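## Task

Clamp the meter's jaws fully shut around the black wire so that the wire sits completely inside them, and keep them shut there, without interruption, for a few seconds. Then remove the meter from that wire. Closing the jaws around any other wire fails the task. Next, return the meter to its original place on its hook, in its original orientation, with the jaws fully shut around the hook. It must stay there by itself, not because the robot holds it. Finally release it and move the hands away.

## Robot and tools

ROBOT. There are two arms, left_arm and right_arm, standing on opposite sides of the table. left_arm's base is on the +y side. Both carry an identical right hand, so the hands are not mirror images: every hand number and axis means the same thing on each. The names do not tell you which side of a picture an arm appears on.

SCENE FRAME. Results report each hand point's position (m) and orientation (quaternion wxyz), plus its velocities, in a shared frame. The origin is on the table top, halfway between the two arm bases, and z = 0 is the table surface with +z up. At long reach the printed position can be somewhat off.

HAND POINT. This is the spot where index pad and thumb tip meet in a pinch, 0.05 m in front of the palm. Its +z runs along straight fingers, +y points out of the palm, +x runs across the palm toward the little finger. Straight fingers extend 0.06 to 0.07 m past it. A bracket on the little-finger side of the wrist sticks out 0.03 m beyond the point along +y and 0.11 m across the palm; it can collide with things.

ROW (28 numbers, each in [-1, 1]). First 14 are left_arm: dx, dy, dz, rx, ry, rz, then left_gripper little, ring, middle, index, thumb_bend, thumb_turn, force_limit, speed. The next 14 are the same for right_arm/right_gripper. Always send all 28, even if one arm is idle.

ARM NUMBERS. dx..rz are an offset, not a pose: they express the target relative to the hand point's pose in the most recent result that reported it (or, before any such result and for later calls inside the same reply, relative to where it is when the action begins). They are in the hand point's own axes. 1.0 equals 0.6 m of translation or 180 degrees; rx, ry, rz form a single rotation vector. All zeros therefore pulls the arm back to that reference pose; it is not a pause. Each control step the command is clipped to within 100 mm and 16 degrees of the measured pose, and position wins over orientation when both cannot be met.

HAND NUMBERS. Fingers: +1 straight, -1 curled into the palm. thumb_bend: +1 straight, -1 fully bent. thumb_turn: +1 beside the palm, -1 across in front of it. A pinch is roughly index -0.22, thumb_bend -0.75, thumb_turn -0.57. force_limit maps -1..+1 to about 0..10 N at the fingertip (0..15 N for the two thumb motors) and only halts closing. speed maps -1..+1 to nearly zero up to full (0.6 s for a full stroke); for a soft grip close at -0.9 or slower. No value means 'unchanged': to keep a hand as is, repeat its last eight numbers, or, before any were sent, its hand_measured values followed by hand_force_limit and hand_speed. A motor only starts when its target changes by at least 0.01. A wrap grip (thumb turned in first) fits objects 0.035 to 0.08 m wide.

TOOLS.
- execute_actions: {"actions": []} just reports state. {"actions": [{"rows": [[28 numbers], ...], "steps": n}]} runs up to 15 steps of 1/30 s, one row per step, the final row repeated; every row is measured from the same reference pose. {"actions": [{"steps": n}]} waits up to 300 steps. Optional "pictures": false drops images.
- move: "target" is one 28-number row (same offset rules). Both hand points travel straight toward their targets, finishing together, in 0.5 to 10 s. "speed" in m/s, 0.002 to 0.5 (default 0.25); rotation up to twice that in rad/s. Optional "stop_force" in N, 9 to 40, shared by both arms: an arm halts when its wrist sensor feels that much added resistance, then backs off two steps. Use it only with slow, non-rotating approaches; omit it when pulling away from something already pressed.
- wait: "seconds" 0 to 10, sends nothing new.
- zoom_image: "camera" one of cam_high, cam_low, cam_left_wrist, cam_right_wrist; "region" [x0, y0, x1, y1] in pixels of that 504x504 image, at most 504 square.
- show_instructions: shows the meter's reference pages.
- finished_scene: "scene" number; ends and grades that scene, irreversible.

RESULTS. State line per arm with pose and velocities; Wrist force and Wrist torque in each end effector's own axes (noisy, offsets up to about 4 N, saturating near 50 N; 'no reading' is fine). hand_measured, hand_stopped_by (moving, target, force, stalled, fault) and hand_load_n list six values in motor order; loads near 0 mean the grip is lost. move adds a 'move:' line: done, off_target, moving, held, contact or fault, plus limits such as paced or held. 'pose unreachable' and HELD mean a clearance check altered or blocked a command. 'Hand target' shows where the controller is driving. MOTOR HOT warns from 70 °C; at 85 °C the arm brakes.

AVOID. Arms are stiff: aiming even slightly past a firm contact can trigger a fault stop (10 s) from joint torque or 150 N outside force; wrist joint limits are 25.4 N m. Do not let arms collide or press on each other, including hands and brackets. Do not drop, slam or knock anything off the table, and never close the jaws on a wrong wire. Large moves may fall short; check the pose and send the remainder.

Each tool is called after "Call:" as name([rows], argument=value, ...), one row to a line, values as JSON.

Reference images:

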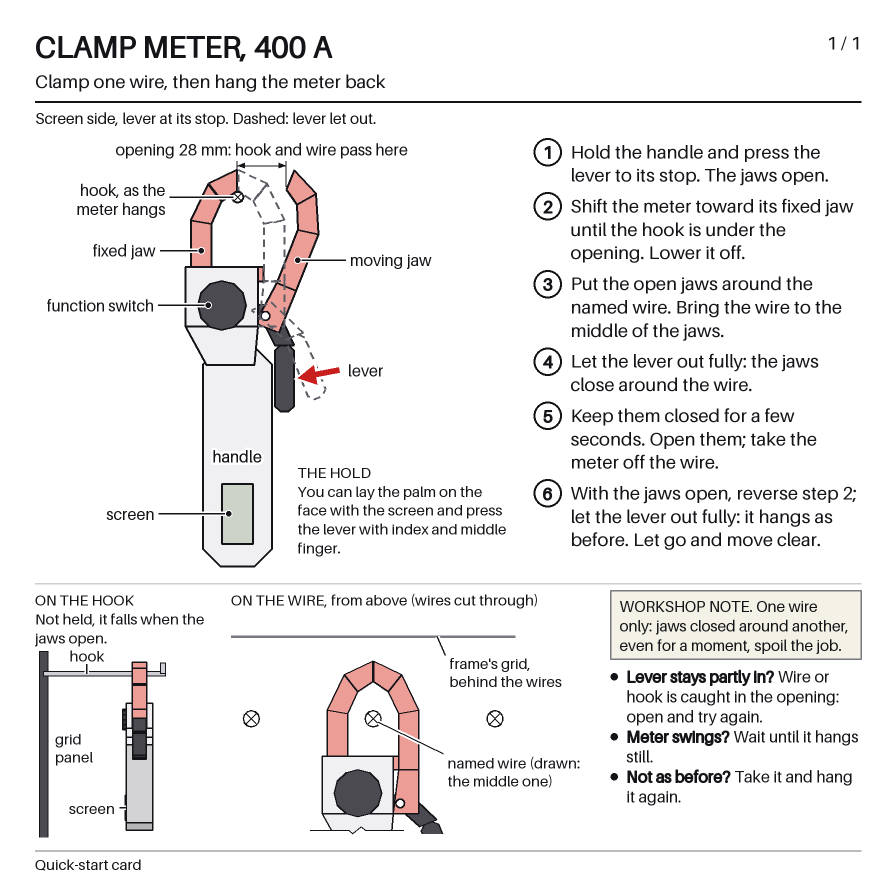

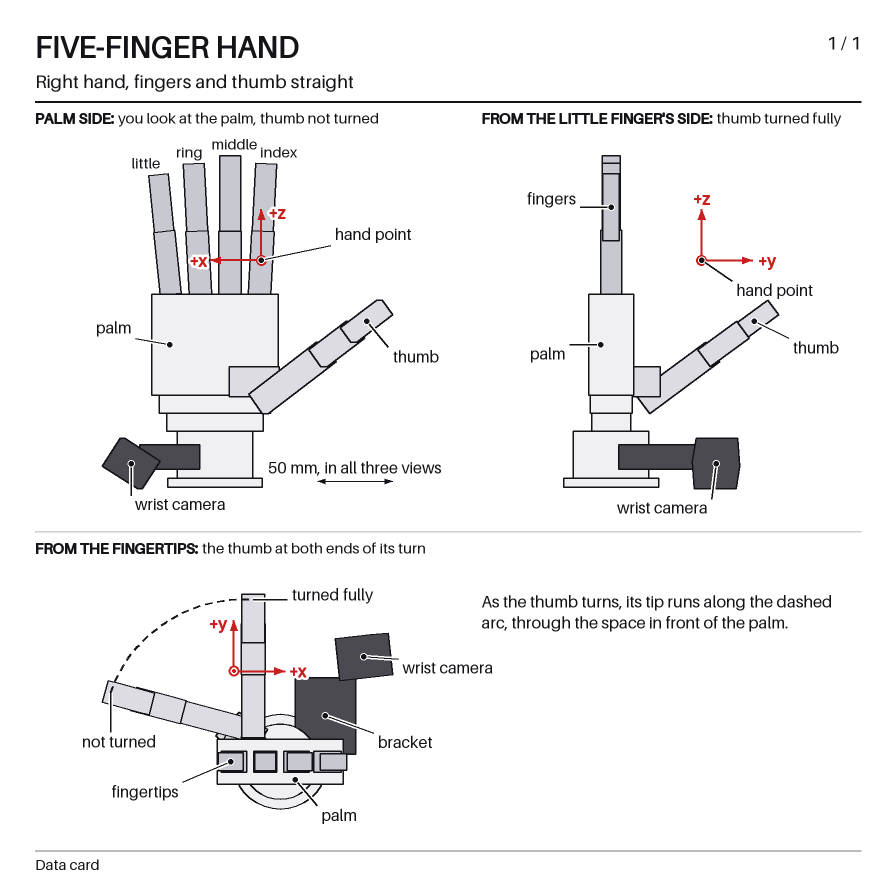

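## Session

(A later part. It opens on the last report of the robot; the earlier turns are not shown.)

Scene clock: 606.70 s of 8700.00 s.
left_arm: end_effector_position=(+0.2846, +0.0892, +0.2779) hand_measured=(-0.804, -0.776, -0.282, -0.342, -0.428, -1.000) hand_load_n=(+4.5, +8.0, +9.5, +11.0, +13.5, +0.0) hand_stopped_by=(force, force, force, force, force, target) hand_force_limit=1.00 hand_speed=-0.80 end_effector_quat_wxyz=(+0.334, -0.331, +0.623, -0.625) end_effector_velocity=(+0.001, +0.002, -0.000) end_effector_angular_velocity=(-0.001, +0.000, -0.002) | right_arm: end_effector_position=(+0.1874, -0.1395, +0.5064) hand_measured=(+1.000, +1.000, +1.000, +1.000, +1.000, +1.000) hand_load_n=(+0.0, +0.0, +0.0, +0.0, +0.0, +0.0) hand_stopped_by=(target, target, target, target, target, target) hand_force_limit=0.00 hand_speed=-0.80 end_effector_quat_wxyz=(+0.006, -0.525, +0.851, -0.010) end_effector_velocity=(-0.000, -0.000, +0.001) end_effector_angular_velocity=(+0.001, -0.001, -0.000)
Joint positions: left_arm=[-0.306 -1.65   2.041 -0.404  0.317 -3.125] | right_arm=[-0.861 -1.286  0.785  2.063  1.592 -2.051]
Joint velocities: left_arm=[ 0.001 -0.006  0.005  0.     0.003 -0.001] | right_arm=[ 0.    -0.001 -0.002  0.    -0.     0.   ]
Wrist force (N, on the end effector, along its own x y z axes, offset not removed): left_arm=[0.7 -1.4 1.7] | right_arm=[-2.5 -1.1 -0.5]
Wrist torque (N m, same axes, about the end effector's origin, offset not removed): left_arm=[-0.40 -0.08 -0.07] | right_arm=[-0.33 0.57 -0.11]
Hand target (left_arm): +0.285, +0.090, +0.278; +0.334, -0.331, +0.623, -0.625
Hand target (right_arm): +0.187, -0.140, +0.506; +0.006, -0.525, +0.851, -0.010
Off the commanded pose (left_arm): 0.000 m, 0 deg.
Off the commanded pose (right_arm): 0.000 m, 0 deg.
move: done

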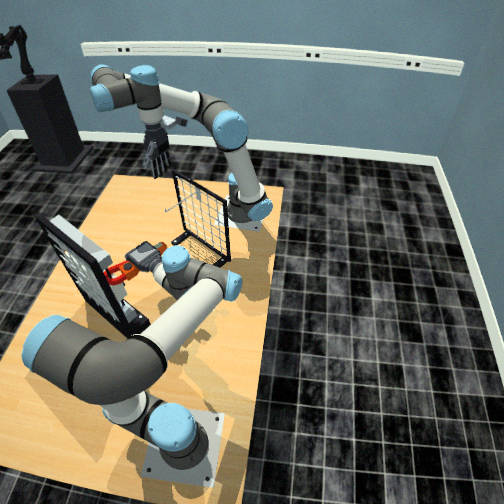

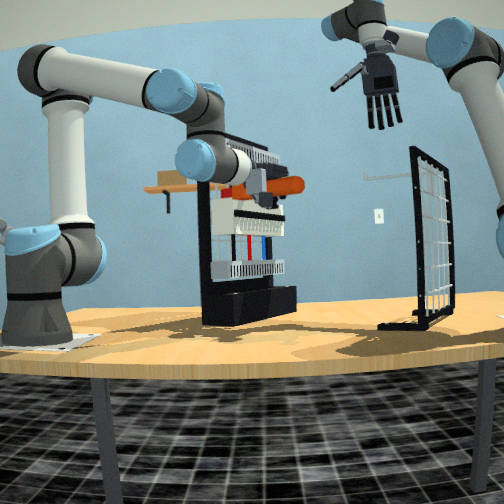

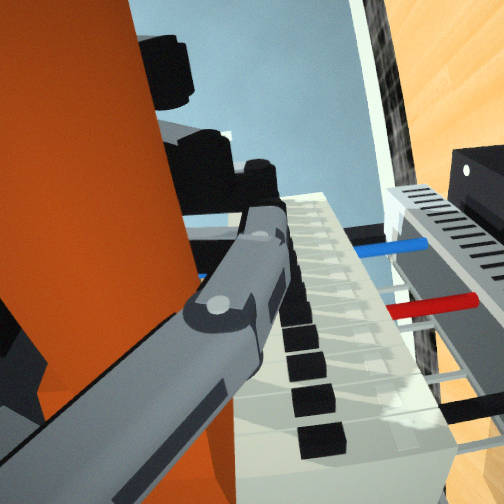

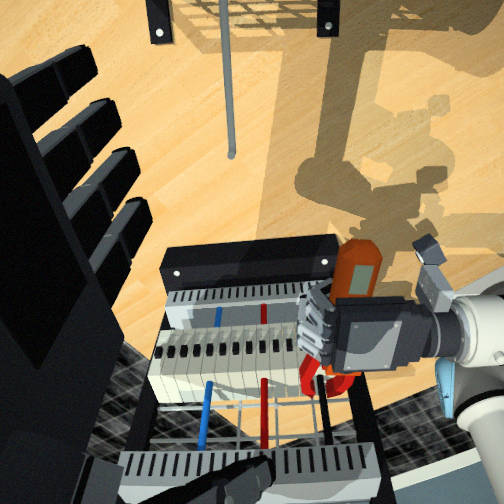

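Call:
move(target=[-0.024,0,0.005,0,0,0, -0.97,-0.97,-0.97,-0.97,-0.97,-1,1,-0.8, 0,0,0,0,0,0, 1,1,1,1,1,1,0,-0.8], speed=0.015, stop_force=12)

Call:
execute_actions([
  {"rows": [[0,0,0,0,0,0, -1,-1,-0.97,-0.97,-1,-1,1,-0.8, 0,0,0,0,0,0, 1,1,1,1,1,1,0,-0.8]], "steps": 15},
], pictures=false)

Call:
move(target=[0,0,0,0,0,0, -1,-1,0.8,0.8,-1,-1,1,-0.5, 0,0,0,0,0,0, 1,1,1,1,1,1,0,-0.8])

Call:
zoom_image(camera="cam_right_wrist", region=[220, 260, 460, 470])

Scene clock: 622.70 s of 8700.00 s.
left_arm: end_effector_position=(+0.2949, +0.0992, +0.2780) hand_measured=(-0.804, -0.776, -0.282, -0.342, -0.428, -1.000) hand_load_n=(+4.5, +8.0, +9.5, +11.0, +13.5, +0.0) hand_stopped_by=(force, force, force, force, force, target) hand_force_limit=1.00 hand_speed=-0.80 end_effector_quat_wxyz=(+0.334, -0.331, +0.623, -0.625) end_effector_velocity=(+0.001, +0.002, -0.001) end_effector_angular_velocity=(+0.002, -0.001, -0.002) | right_arm: end_effector_position=(+0.1874, -0.1395, +0.5064) hand_measured=(+1.000, +1.000, +1.000, +1.000, +1.000, +1.000) hand_load_n=(+0.0, +0.0, +0.0, +0.0, +0.0, +0.0) hand_stopped_by=(target, target, target, target, target, target) hand_force_limit=0.00 hand_speed=-0.80 end_effector_quat_wxyz=(+0.006, -0.525, +0.851, -0.010) end_effector_velocity=(+0.000, +0.000, -0.000) end_effector_angular_velocity=(-0.000, +0.000, -0.000)
Joint positions: left_arm=[-0.284 -1.673  2.061 -0.401  0.339 -3.126] | right_arm=[-0.861 -1.286  0.785  2.063  1.592 -2.051]
Joint velocities: left_arm=[ 0.003 -0.004  0.005  0.001  0.005  0.   ] | right_arm=[ 0.     0.001 -0.001  0.    -0.     0.   ]
Wrist force (N, on the end effector, along its own x y z axes, offset not removed): left_arm=[-2.0 -2.0 -0.9] | right_arm=[-2.8 -0.5 -0.8]
Wrist torque (N m, same axes, about the end effector's origin, offset not removed): left_arm=[-0.20 0.14 -0.24] | right_arm=[-0.21 0.51 -0.09]
Hand target (left_arm): +0.295, +0.100, +0.278; +0.334, -0.331, +0.623, -0.625
Hand target (right_arm): +0.187, -0.140, +0.506; +0.006, -0.525, +0.851, -0.010
Off the commanded pose (left_arm): 0.000 m, 0 deg.
Off the commanded pose (right_arm): 0.000 m, 0 deg.
After step 90, 11.80 s passed at rest.
move: done

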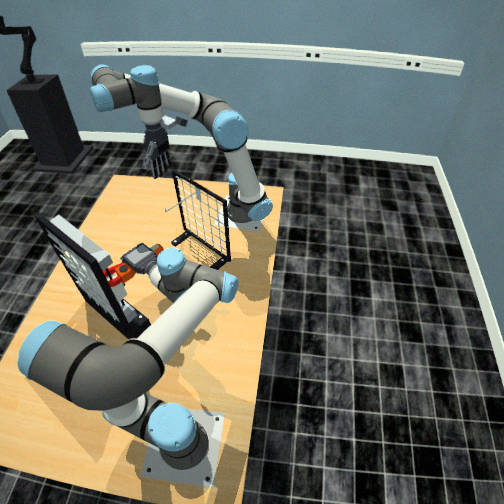

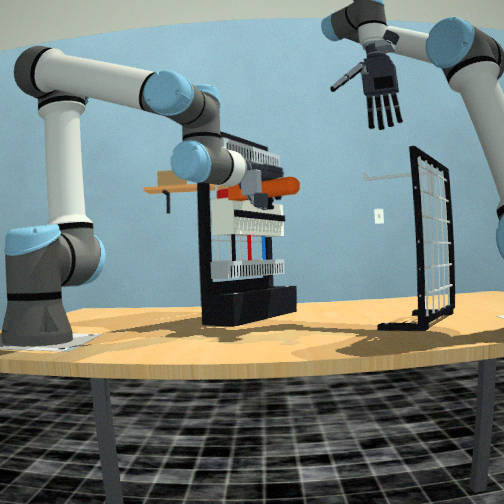

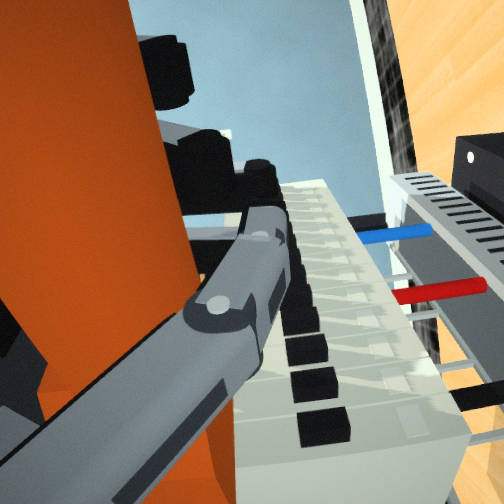

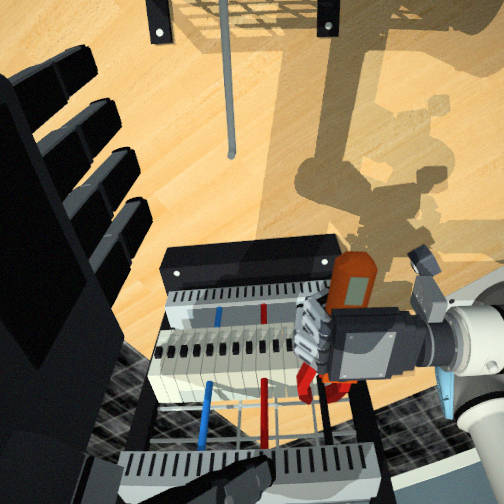

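Scene clock: 623.20 s of 8700.00 s.
left_arm: end_effector_position=(+0.2949, +0.0993, +0.2780) hand_measured=(-0.818, -0.782, -0.282, -0.342, -0.430, -1.000) hand_load_n=(+11.0, +10.5, +9.5, +10.5, +14.0, +0.0) hand_stopped_by=(force, force, force, force, force, target) hand_force_limit=1.00 hand_speed=-0.80 end_effector_quat_wxyz=(+0.334, -0.331, +0.623, -0.625) end_effector_velocity=(-0.000, -0.000, -0.000) end_effector_angular_velocity=(-0.001, +0.001, -0.000) | right_arm: end_effector_position=(+0.1874, -0.1395, +0.5064) hand_measured=(+1.000, +1.000, +1.000, +1.000, +1.000, +1.000) hand_load_n=(+0.0, +0.0, +0.0, +0.0, +0.0, +0.0) hand_stopped_by=(target, target, target, target, target, target) hand_force_limit=0.00 hand_speed=-0.80 end_effector_quat_wxyz=(+0.006, -0.525, +0.851, -0.010) end_effector_velocity=(+0.000, +0.000, -0.000) end_effector_angular_velocity=(-0.000, -0.000, -0.000)
Joint positions: left_arm=[-0.283 -1.673  2.061 -0.401  0.339 -3.126] | right_arm=[-0.861 -1.286  0.785  2.063  1.592 -2.051]
Joint velocities: left_arm=[-0.     0.001  0.    -0.001 -0.    -0.001] | right_arm=[-0.     0.001 -0.001 -0.     0.    -0.   ]
Wrist force (N, on the end effector, along its own x y z axes, offset not removed): left_arm=[0.9 3.1 0.3] | right_arm=[-2.7 -0.5 -1.2]
Wrist torque (N m, same axes, about the end effector's origin, offset not removed): left_arm=[0.43 -0.15 -0.03] | right_arm=[-0.17 0.55 -0.02]
Hand target (left_arm): +0.295, +0.099, +0.278; +0.334, -0.331, +0.623, -0.625
Hand target (right_arm): +0.187, -0.140, +0.506; +0.006, -0.525, +0.851, -0.010
Off the commanded pose (left_arm): 0.000 m, 0 deg.
Off the commanded pose (right_arm): 0.000 m, 0 deg.
Steps of this call (steps 1 to 15: all 15 steps of this action). Readings (end_effector_position | what the end effector reports):
1: left_arm (+0.2949, +0.0993, +0.2780) | right_arm (+0.1874, -0.1395, +0.5064) | left_arm hand_measured=(-0.804, -0.776, -0.282, -0.342, -0.428, -1.000) hand_load_n=(+4.5, +8.0, +9.5, +11.0, +13.5, +0.0) hand_stopped_by=(moving, moving, force, force, moving, target) hand_force_limit=1.00 hand_speed=-0.80 | right_arm hand_measured=(+1.000, +1.000, +1.000, +1.000, +1.000, +1.000) hand_load_n=(+0.0, +0.0, +0.0, +0.0, +0.0, +0.0) hand_stopped_by=(target, target, target, target, target, target) hand_force_limit=0.00 hand_speed=-0.80
2: left_arm (+0.2949, +0.0993, +0.2780) | right_arm (+0.1874, -0.1395, +0.5064) | left_arm hand_measured=(-0.804, -0.776, -0.282, -0.342, -0.428, -1.000) hand_load_n=(+4.5, +8.0, +9.5, +11.0, +13.5, +0.0) hand_stopped_by=(moving, moving, force, force, moving, target) hand_force_limit=1.00 hand_speed=-0.80 | right_arm hand_measured=(+1.000, +1.000, +1.000, +1.000, +1.000, +1.000) hand_load_n=(+0.0, +0.0, +0.0, +0.0, +0.0, +0.0) hand_stopped_by=(target, target, target, target, target, target) hand_force_limit=0.00 hand_speed=-0.80
4: left_arm (+0.2949, +0.0993, +0.2780) | right_arm (+0.1874, -0.1395, +0.5064) | left_arm hand_measured=(-0.812, -0.782, -0.282, -0.342, -0.428, -1.000) hand_load_n=(+8.5, +11.5, +9.5, +10.5, +13.5, +0.0) hand_stopped_by=(moving, force, force, force, moving, target) hand_force_limit=1.00 hand_speed=-0.80 | right_arm hand_measured=(+1.000, +1.000, +1.000, +1.000, +1.000, +1.000) hand_load_n=(+0.0, +0.0, +0.0, +0.0, +0.0, +0.0) hand_stopped_by=(target, target, target, target, target, target) hand_force_limit=0.00 hand_speed=-0.80
8: left_arm (+0.2949, +0.0993, +0.2780) | right_arm (+0.1874, -0.1395, +0.5064) | left_arm hand_measured=(-0.818, -0.782, -0.282, -0.342, -0.430, -1.000) hand_load_n=(+11.0, +10.5, +9.5, +10.5, +14.0, +0.0) hand_stopped_by=(force, force, force, force, force, target) hand_force_limit=1.00 hand_speed=-0.80 | right_arm hand_measured=(+1.000, +1.000, +1.000, +1.000, +1.000, +1.000) hand_load_n=(+0.0, +0.0, +0.0, +0.0, +0.0, +0.0) hand_stopped_by=(target, target, target, target, target, target) hand_force_limit=0.00 hand_speed=-0.80
15: the state above

Scene clock: 625.10 s of 8700.00 s.
left_arm: end_effector_position=(+0.2949, +0.0993, +0.2780) hand_measured=(-0.818, -0.782, +0.800, +0.800, -0.430, -1.000) hand_load_n=(+10.0, +11.0, +0.0, +0.0, +8.0, +3.0) hand_stopped_by=(force, force, target, target, force, target) hand_force_limit=1.00 hand_speed=-0.50 end_effector_quat_wxyz=(+0.334, -0.331, +0.623, -0.625) end_effector_velocity=(+0.001, +0.001, +0.000) end_effector_angular_velocity=(+0.003, -0.002, +0.002) | right_arm: end_effector_position=(+0.1874, -0.1395, +0.5064) hand_measured=(+1.000, +1.000, +1.000, +1.000, +1.000, +1.000) hand_load_n=(+0.0, +0.0, +0.0, +0.0, +0.0, +0.0) hand_stopped_by=(target, target, target, target, target, target) hand_force_limit=0.00 hand_speed=-0.80 end_effector_quat_wxyz=(+0.006, -0.525, +0.851, -0.010) end_effector_velocity=(-0.000, +0.000, +0.000) end_effector_angular_velocity=(+0.001, +0.000, +0.000)
Joint positions: left_arm=[-0.284 -1.673  2.061 -0.401  0.339 -3.126] | right_arm=[-0.861 -1.286  0.785  2.063  1.592 -2.051]
Joint velocities: left_arm=[ 0.002  0.    -0.     0.    -0.     0.003] | right_arm=[ 0.     0.    -0.001  0.    -0.001 -0.   ]
Wrist force (N, on the end effector, along its own x y z axes, offset not removed): left_arm=[2.2 0.2 -4.2] | right_arm=[-3.8 -1.4 0.3]
Wrist torque (N m, same axes, about the end effector's origin, offset not removed): left_arm=[0.03 -0.08 -0.14] | right_arm=[-0.43 0.62 -0.20]
Hand target (left_arm): +0.295, +0.099, +0.278; +0.334, -0.331, +0.623, -0.625
Hand target (right_arm): +0.187, -0.140, +0.506; +0.006, -0.525, +0.851, -0.010
Off the commanded pose (left_arm): 0.000 m, 0 deg.
Off the commanded pose (right_arm): 0.000 m, 0 deg.
move: done

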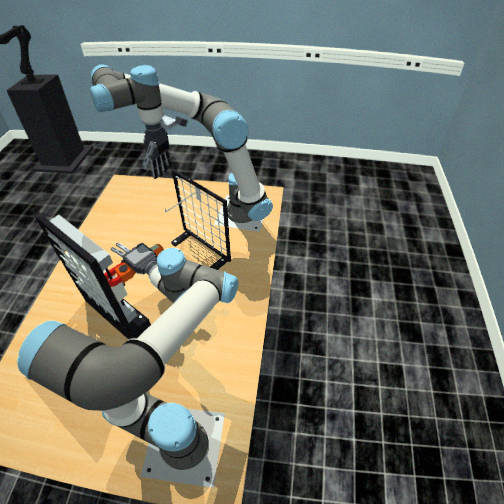

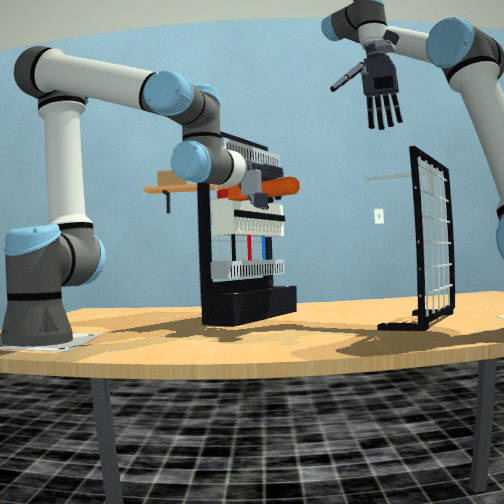

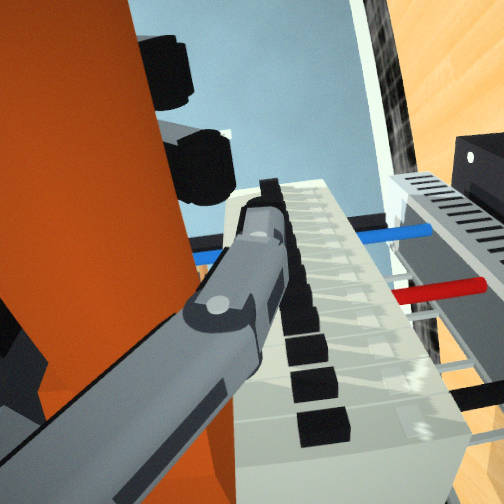

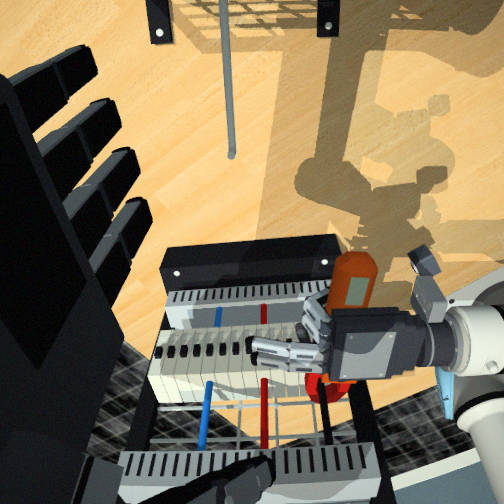

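Region (220, 260, 460, 470) of cam_right_wrist's 504x504 image, scaled by 2.100, with more detail than that image has; it fills the top 441 rows of this view, and the rest is white.

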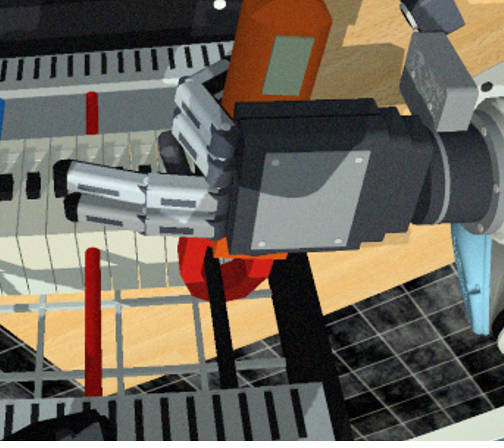

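Call:
wait(seconds=6)

Call:
zoom_image(camera="cam_high", region=[60, 220, 200, 320])

Scene clock: 635.70 s of 8700.00 s.
left_arm: end_effector_position=(+0.2949, +0.0993, +0.2780) hand_measured=(-0.818, -0.782, +0.800, +0.800, -0.430, -1.000) hand_load_n=(+10.0, +11.0, +0.0, +0.0, +8.0, +3.0) hand_stopped_by=(force, force, target, target, force, target) hand_force_limit=1.00 hand_speed=-0.50 end_effector_quat_wxyz=(+0.334, -0.331, +0.623, -0.625) end_effector_velocity=(-0.000, -0.000, +0.000) end_effector_angular_velocity=(+0.000, -0.000, -0.000) | right_arm: end_effector_position=(+0.1874, -0.1395, +0.5064) hand_measured=(+1.000, +1.000, +1.000, +1.000, +1.000, +1.000) hand_load_n=(+0.0, +0.0, +0.0, +0.0, +0.0, +0.0) hand_stopped_by=(target, target, target, target, target, target) hand_force_limit=0.00 hand_speed=-0.80 end_effector_quat_wxyz=(+0.006, -0.525, +0.851, -0.010) end_effector_velocity=(-0.000, -0.000, -0.000) end_effector_angular_velocity=(-0.000, +0.001, +0.001)
Joint positions: left_arm=[-0.283 -1.673  2.061 -0.401  0.339 -3.126] | right_arm=[-0.861 -1.286  0.785  2.063  1.592 -2.051]
Joint velocities: left_arm=[-0.     0.     0.    -0.    -0.     0.001] | right_arm=[ 0.    -0.001  0.001  0.    -0.    -0.   ]
Wrist force (N, on the end effector, along its own x y z axes, offset not removed): left_arm=[6.2 -1.0 -1.2] | right_arm=[-3.7 -0.6 -1.6]
Wrist torque (N m, same axes, about the end effector's origin, offset not removed): left_arm=[-0.30 -0.81 -0.01] | right_arm=[-0.19 0.63 -0.18]
Hand target (left_arm): +0.295, +0.099, +0.278; +0.334, -0.331, +0.623, -0.625
Hand target (right_arm): +0.187, -0.140, +0.506; +0.006, -0.525, +0.851, -0.010
Off the commanded pose (left_arm): 0.000 m, 0 deg.
Off the commanded pose (right_arm): 0.000 m, 0 deg.
Steps of this call (steps 1 to 90: nothing new was sent; then 7.60 s passed at rest). Readings (end_effector_position | what the end effector reports):
1: left_arm (+0.2949, +0.0993, +0.2780) | right_arm (+0.1874, -0.1395, +0.5064) | left_arm hand_measured=(-0.818, -0.782, +0.800, +0.800, -0.430, -1.000) hand_load_n=(+10.0, +11.0, +0.0, +0.0, +8.0, +3.0) hand_stopped_by=(force, force, target, target, force, target) hand_force_limit=1.00 hand_speed=-0.50 | right_arm hand_measured=(+1.000, +1.000, +1.000, +1.000, +1.000, +1.000) hand_load_n=(+0.0, +0.0, +0.0, +0.0, +0.0, +0.0) hand_stopped_by=(target, target, target, target, target, target) hand_force_limit=0.00 hand_speed=-0.80
2: left_arm (+0.2949, +0.0993, +0.2780) | right_arm (+0.1874, -0.1395, +0.5064) | left_arm hand_measured=(-0.818, -0.782, +0.800, +0.800, -0.430, -1.000) hand_load_n=(+10.0, +11.0, +0.0, +0.0, +8.0, +3.0) hand_stopped_by=(force, force, target, target, force, target) hand_force_limit=1.00 hand_speed=-0.50 | right_arm hand_measured=(+1.000, +1.000, +1.000, +1.000, +1.000, +1.000) hand_load_n=(+0.0, +0.0, +0.0, +0.0, +0.0, +0.0) hand_stopped_by=(target, target, target, target, target, target) hand_force_limit=0.00 hand_speed=-0.80
4: left_arm (+0.2949, +0.0993, +0.2780) | right_arm (+0.1874, -0.1395, +0.5064) | left_arm hand_measured=(-0.818, -0.782, +0.800, +0.800, -0.430, -1.000) hand_load_n=(+10.0, +11.0, +0.0, +0.0, +8.0, +3.0) hand_stopped_by=(force, force, target, target, force, target) hand_force_limit=1.00 hand_speed=-0.50 | right_arm hand_measured=(+1.000, +1.000, +1.000, +1.000, +1.000, +1.000) hand_load_n=(+0.0, +0.0, +0.0, +0.0, +0.0, +0.0) hand_stopped_by=(target, target, target, target, target, target) hand_force_limit=0.00 hand_speed=-0.80
8: left_arm (+0.2949, +0.0993, +0.2780) | right_arm (+0.1874, -0.1395, +0.5064) | left_arm hand_measured=(-0.818, -0.782, +0.800, +0.800, -0.430, -1.000) hand_load_n=(+10.0, +11.0, +0.0, +0.0, +8.0, +3.0) hand_stopped_by=(force, force, target, target, force, target) hand_force_limit=1.00 hand_speed=-0.50 | right_arm hand_measured=(+1.000, +1.000, +1.000, +1.000, +1.000, +1.000) hand_load_n=(+0.0, +0.0, +0.0, +0.0, +0.0, +0.0) hand_stopped_by=(target, target, target, target, target, target) hand_force_limit=0.00 hand_speed=-0.80
90: the state above

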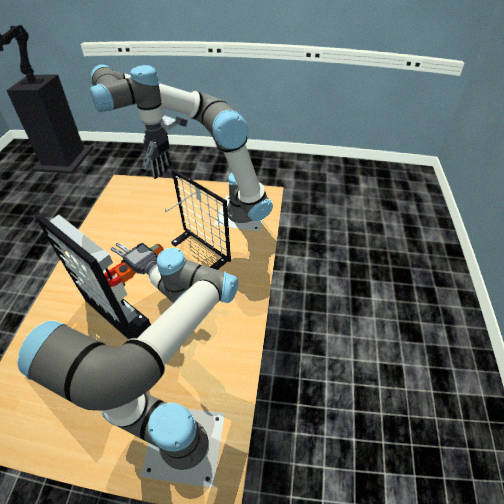

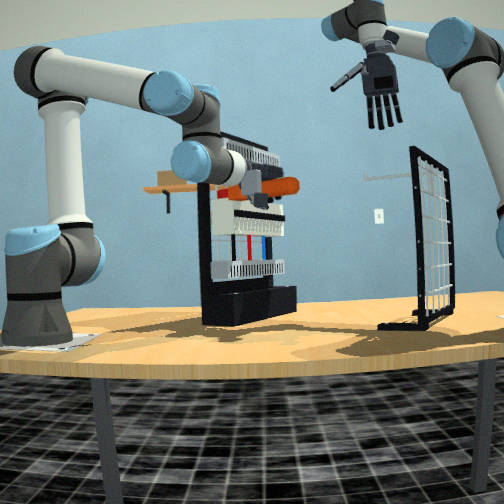

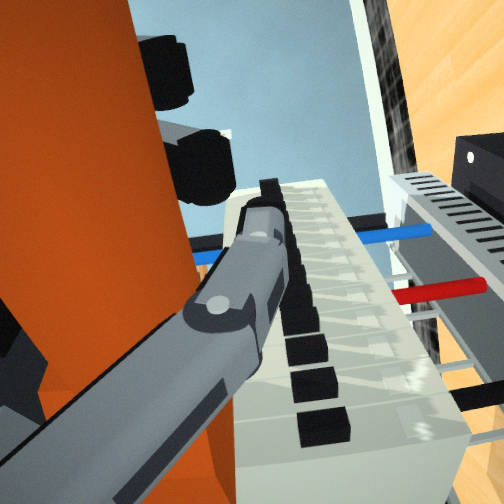

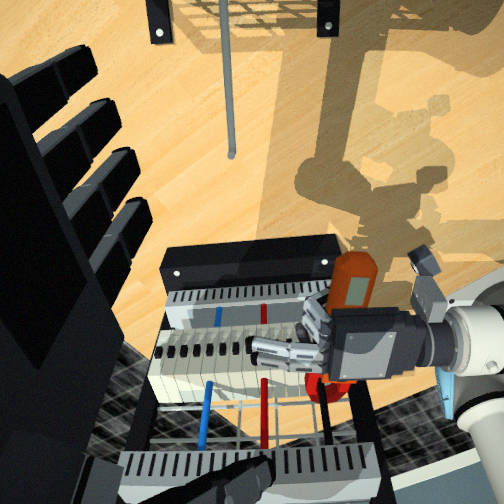

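Region (60, 220, 200, 320) of cam_high's 504x504 image, scaled by 3.600, with more detail than that image has; it fills the top 360 rows of this view, and the rest is white.

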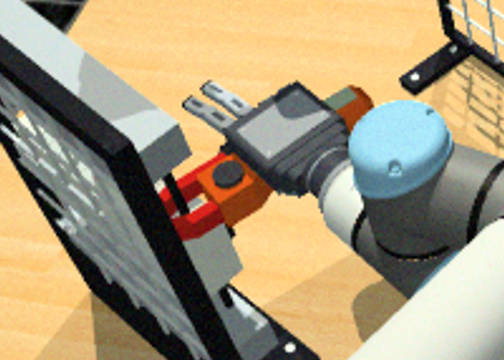

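Call:
move(target=[0,0,0.009,0,0,0, -1,-1,0.8,0.8,-1,-1,1,-0.5, 0,0,0,0,0,0, 1,1,1,1,1,1,0,-0.8], speed=0.01)

Call:
wait(seconds=6)

Call:
zoom_image(camera="cam_right_wrist", region=[260, 320, 400, 440])

Scene clock: 646.07 s of 8700.00 s.
left_arm: end_effector_position=(+0.2991, +0.0965, +0.2780) hand_measured=(-0.818, -0.782, +0.800, +0.800, -0.430, -1.000) hand_load_n=(+11.0, +11.5, +0.0, +0.0, +8.5, +1.5) hand_stopped_by=(force, force, target, target, force, target) hand_force_limit=1.00 hand_speed=-0.50 end_effector_quat_wxyz=(+0.334, -0.331, +0.623, -0.625) end_effector_velocity=(+0.002, -0.001, -0.000) end_effector_angular_velocity=(+0.001, -0.000, +0.001) | right_arm: end_effector_position=(+0.1874, -0.1395, +0.5064) hand_measured=(+1.000, +1.000, +1.000, +1.000, +1.000, +1.000) hand_load_n=(+0.0, +0.0, +0.0, +0.0, +0.0, +0.0) hand_stopped_by=(target, target, target, target, target, target) hand_force_limit=0.00 hand_speed=-0.80 end_effector_quat_wxyz=(+0.006, -0.525, +0.851, -0.010) end_effector_velocity=(+0.000, +0.000, +0.000) end_effector_angular_velocity=(+0.001, -0.000, -0.000)
Joint positions: left_arm=[-0.269 -1.664  2.053 -0.401  0.354 -3.126] | right_arm=[-0.861 -1.286  0.785  2.063  1.592 -2.051]
Joint velocities: left_arm=[ 0.007  0.005 -0.004 -0.001  0.006  0.   ] | right_arm=[-0.     0.001 -0.002  0.    -0.    -0.   ]
Wrist force (N, on the end effector, along its own x y z axes, offset not removed): left_arm=[14.9 0.4 -7.1] | right_arm=[-2.2 -0.5 -0.5]
Wrist torque (N m, same axes, about the end effector's origin, offset not removed): left_arm=[0.07 -1.05 -0.01] | right_arm=[-0.23 0.45 -0.04]
Hand target (left_arm): +0.299, +0.096, +0.278; +0.334, -0.331, +0.623, -0.625
Hand target (right_arm): +0.187, -0.140, +0.506; +0.006, -0.525, +0.851, -0.010
Off the commanded pose (left_arm): 0.000 m, 0 deg.
Off the commanded pose (right_arm): 0.000 m, 0 deg.
After step 90, 6.60 s passed at rest.
move: done

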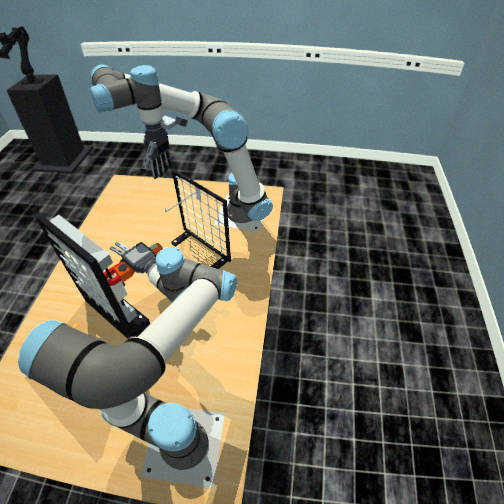

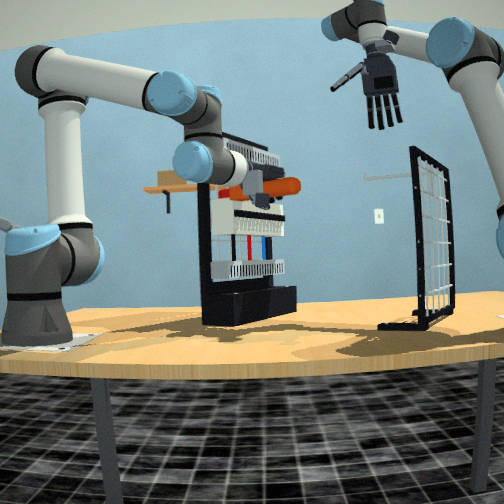

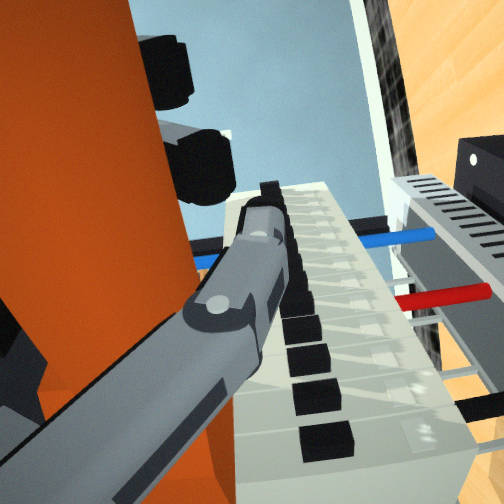

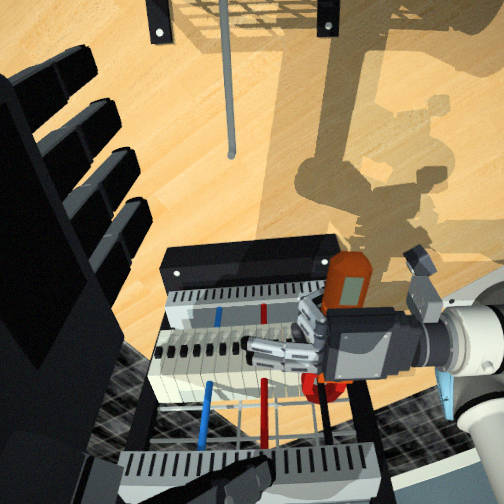

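Scene clock: 652.07 s of 8700.00 s.
left_arm: end_effector_position=(+0.2994, +0.0963, +0.2780) hand_measured=(-0.818, -0.782, +0.800, +0.800, -0.430, -1.000) hand_load_n=(+11.5, +11.5, +0.0, +0.0, +8.5, +1.0) hand_stopped_by=(force, force, target, target, force, target) hand_force_limit=1.00 hand_speed=-0.50 end_effector_quat_wxyz=(+0.334, -0.331, +0.623, -0.625) end_effector_velocity=(-0.001, -0.001, -0.001) end_effector_angular_velocity=(+0.002, -0.001, -0.002) | right_arm: end_effector_position=(+0.1874, -0.1395, +0.5064) hand_measured=(+1.000, +1.000, +1.000, +1.000, +1.000, +1.000) hand_load_n=(+0.0, +0.0, +0.0, +0.0, +0.0, +0.0) hand_stopped_by=(target, target, target, target, target, target) hand_force_limit=0.00 hand_speed=-0.80 end_effector_quat_wxyz=(+0.006, -0.525, +0.851, -0.010) end_effector_velocity=(-0.001, -0.000, -0.000) end_effector_angular_velocity=(-0.000, +0.001, -0.000)
Joint positions: left_arm=[-0.268 -1.663  2.053 -0.401  0.355 -3.126] | right_arm=[-0.861 -1.286  0.785  2.063  1.592 -2.051]
Joint velocities: left_arm=[-0.002  0.002 -0.    -0.     0.     0.   ] | right_arm=[-0.    -0.001  0.003 -0.    -0.001 -0.   ]
Wrist force (N, on the end effector, along its own x y z axes, offset not removed): left_arm=[13.5 1.2 -7.5] | right_arm=[-3.8 -1.7 -0.8]
Wrist torque (N m, same axes, about the end effector's origin, offset not removed): left_arm=[0.16 -0.95 -0.04] | right_arm=[-0.42 0.70 -0.24]
Hand target (left_arm): +0.299, +0.096, +0.278; +0.334, -0.331, +0.623, -0.625
Hand target (right_arm): +0.187, -0.140, +0.506; +0.006, -0.525, +0.851, -0.010
Off the commanded pose (left_arm): 0.000 m, 0 deg.
Off the commanded pose (right_arm): 0.000 m, 0 deg.
Steps of this call (steps 1 to 90: nothing new was sent; then 3.00 s passed at rest). Readings (end_effector_position | what the end effector reports):
1: left_arm (+0.2992, +0.0964, +0.2780) | right_arm (+0.1874, -0.1395, +0.5064) | left_arm hand_measured=(-0.818, -0.782, +0.800, +0.800, -0.430, -1.000) hand_load_n=(+11.5, +11.5, +0.0, +0.0, +8.5, +1.0) hand_stopped_by=(force, force, target, target, force, target) hand_force_limit=1.00 hand_speed=-0.50 | right_arm hand_measured=(+1.000, +1.000, +1.000, +1.000, +1.000, +1.000) hand_load_n=(+0.0, +0.0, +0.0, +0.0, +0.0, +0.0) hand_stopped_by=(target, target, target, target, target, target) hand_force_limit=0.00 hand_speed=-0.80
2: left_arm (+0.2992, +0.0964, +0.2780) | right_arm (+0.1874, -0.1395, +0.5064) | left_arm hand_measured=(-0.818, -0.782, +0.800, +0.800, -0.430, -1.000) hand_load_n=(+11.5, +11.5, +0.0, +0.0, +8.5, +1.0) hand_stopped_by=(force, force, target, target, force, target) hand_force_limit=1.00 hand_speed=-0.50 | right_arm hand_measured=(+1.000, +1.000, +1.000, +1.000, +1.000, +1.000) hand_load_n=(+0.0, +0.0, +0.0, +0.0, +0.0, +0.0) hand_stopped_by=(target, target, target, target, target, target) hand_force_limit=0.00 hand_speed=-0.80
4: left_arm (+0.2993, +0.0964, +0.2780) | right_arm (+0.1874, -0.1395, +0.5064) | left_arm hand_measured=(-0.818, -0.782, +0.800, +0.800, -0.430, -1.000) hand_load_n=(+11.5, +11.5, +0.0, +0.0, +8.5, +1.0) hand_stopped_by=(force, force, target, target, force, target) hand_force_limit=1.00 hand_speed=-0.50 | right_arm hand_measured=(+1.000, +1.000, +1.000, +1.000, +1.000, +1.000) hand_load_n=(+0.0, +0.0, +0.0, +0.0, +0.0, +0.0) hand_stopped_by=(target, target, target, target, target, target) hand_force_limit=0.00 hand_speed=-0.80
8: left_arm (+0.2994, +0.0963, +0.2780) | right_arm (+0.1874, -0.1395, +0.5064) | left_arm hand_measured=(-0.818, -0.782, +0.800, +0.800, -0.430, -1.000) hand_load_n=(+11.5, +11.5, +0.0, +0.0, +8.5, +1.0) hand_stopped_by=(force, force, target, target, force, target) hand_force_limit=1.00 hand_speed=-0.50 | right_arm hand_measured=(+1.000, +1.000, +1.000, +1.000, +1.000, +1.000) hand_load_n=(+0.0, +0.0, +0.0, +0.0, +0.0, +0.0) hand_stopped_by=(target, target, target, target, target, target) hand_force_limit=0.00 hand_speed=-0.80
90: the state above

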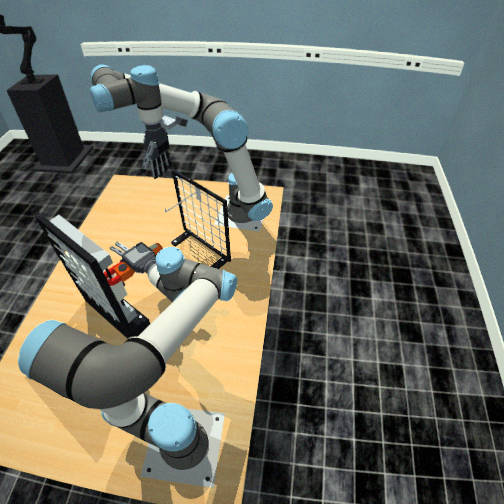

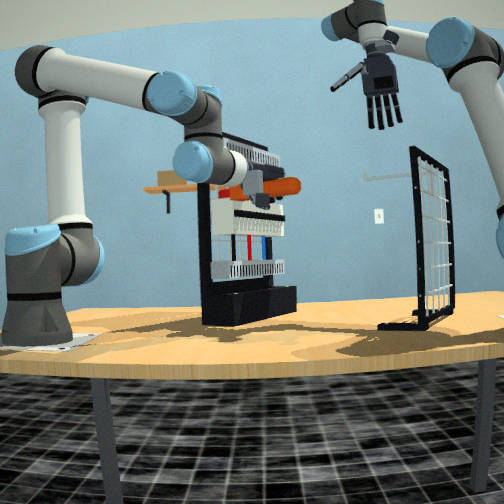

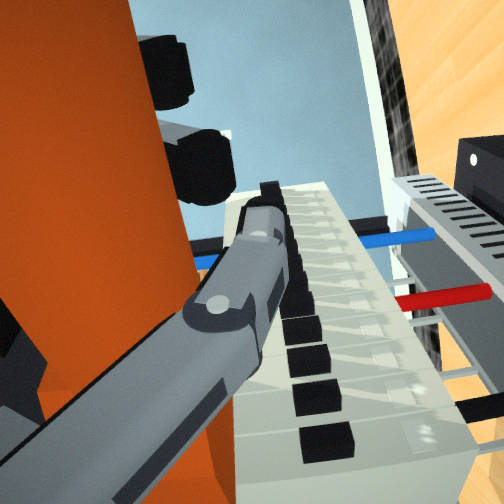

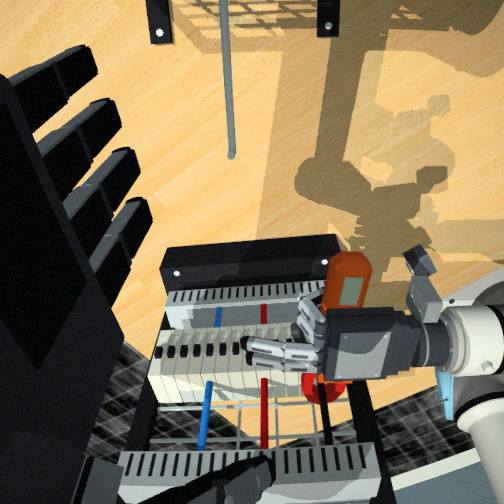

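Region (260, 320, 400, 440) of cam_right_wrist's 504x504 image, scaled by 3.600, with more detail than that image has; it fills the top 432 rows of this view, and the rest is white.

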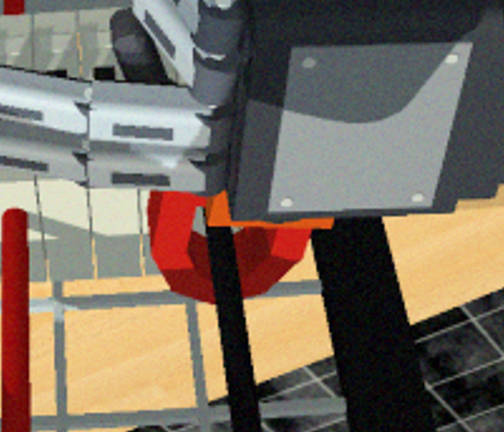

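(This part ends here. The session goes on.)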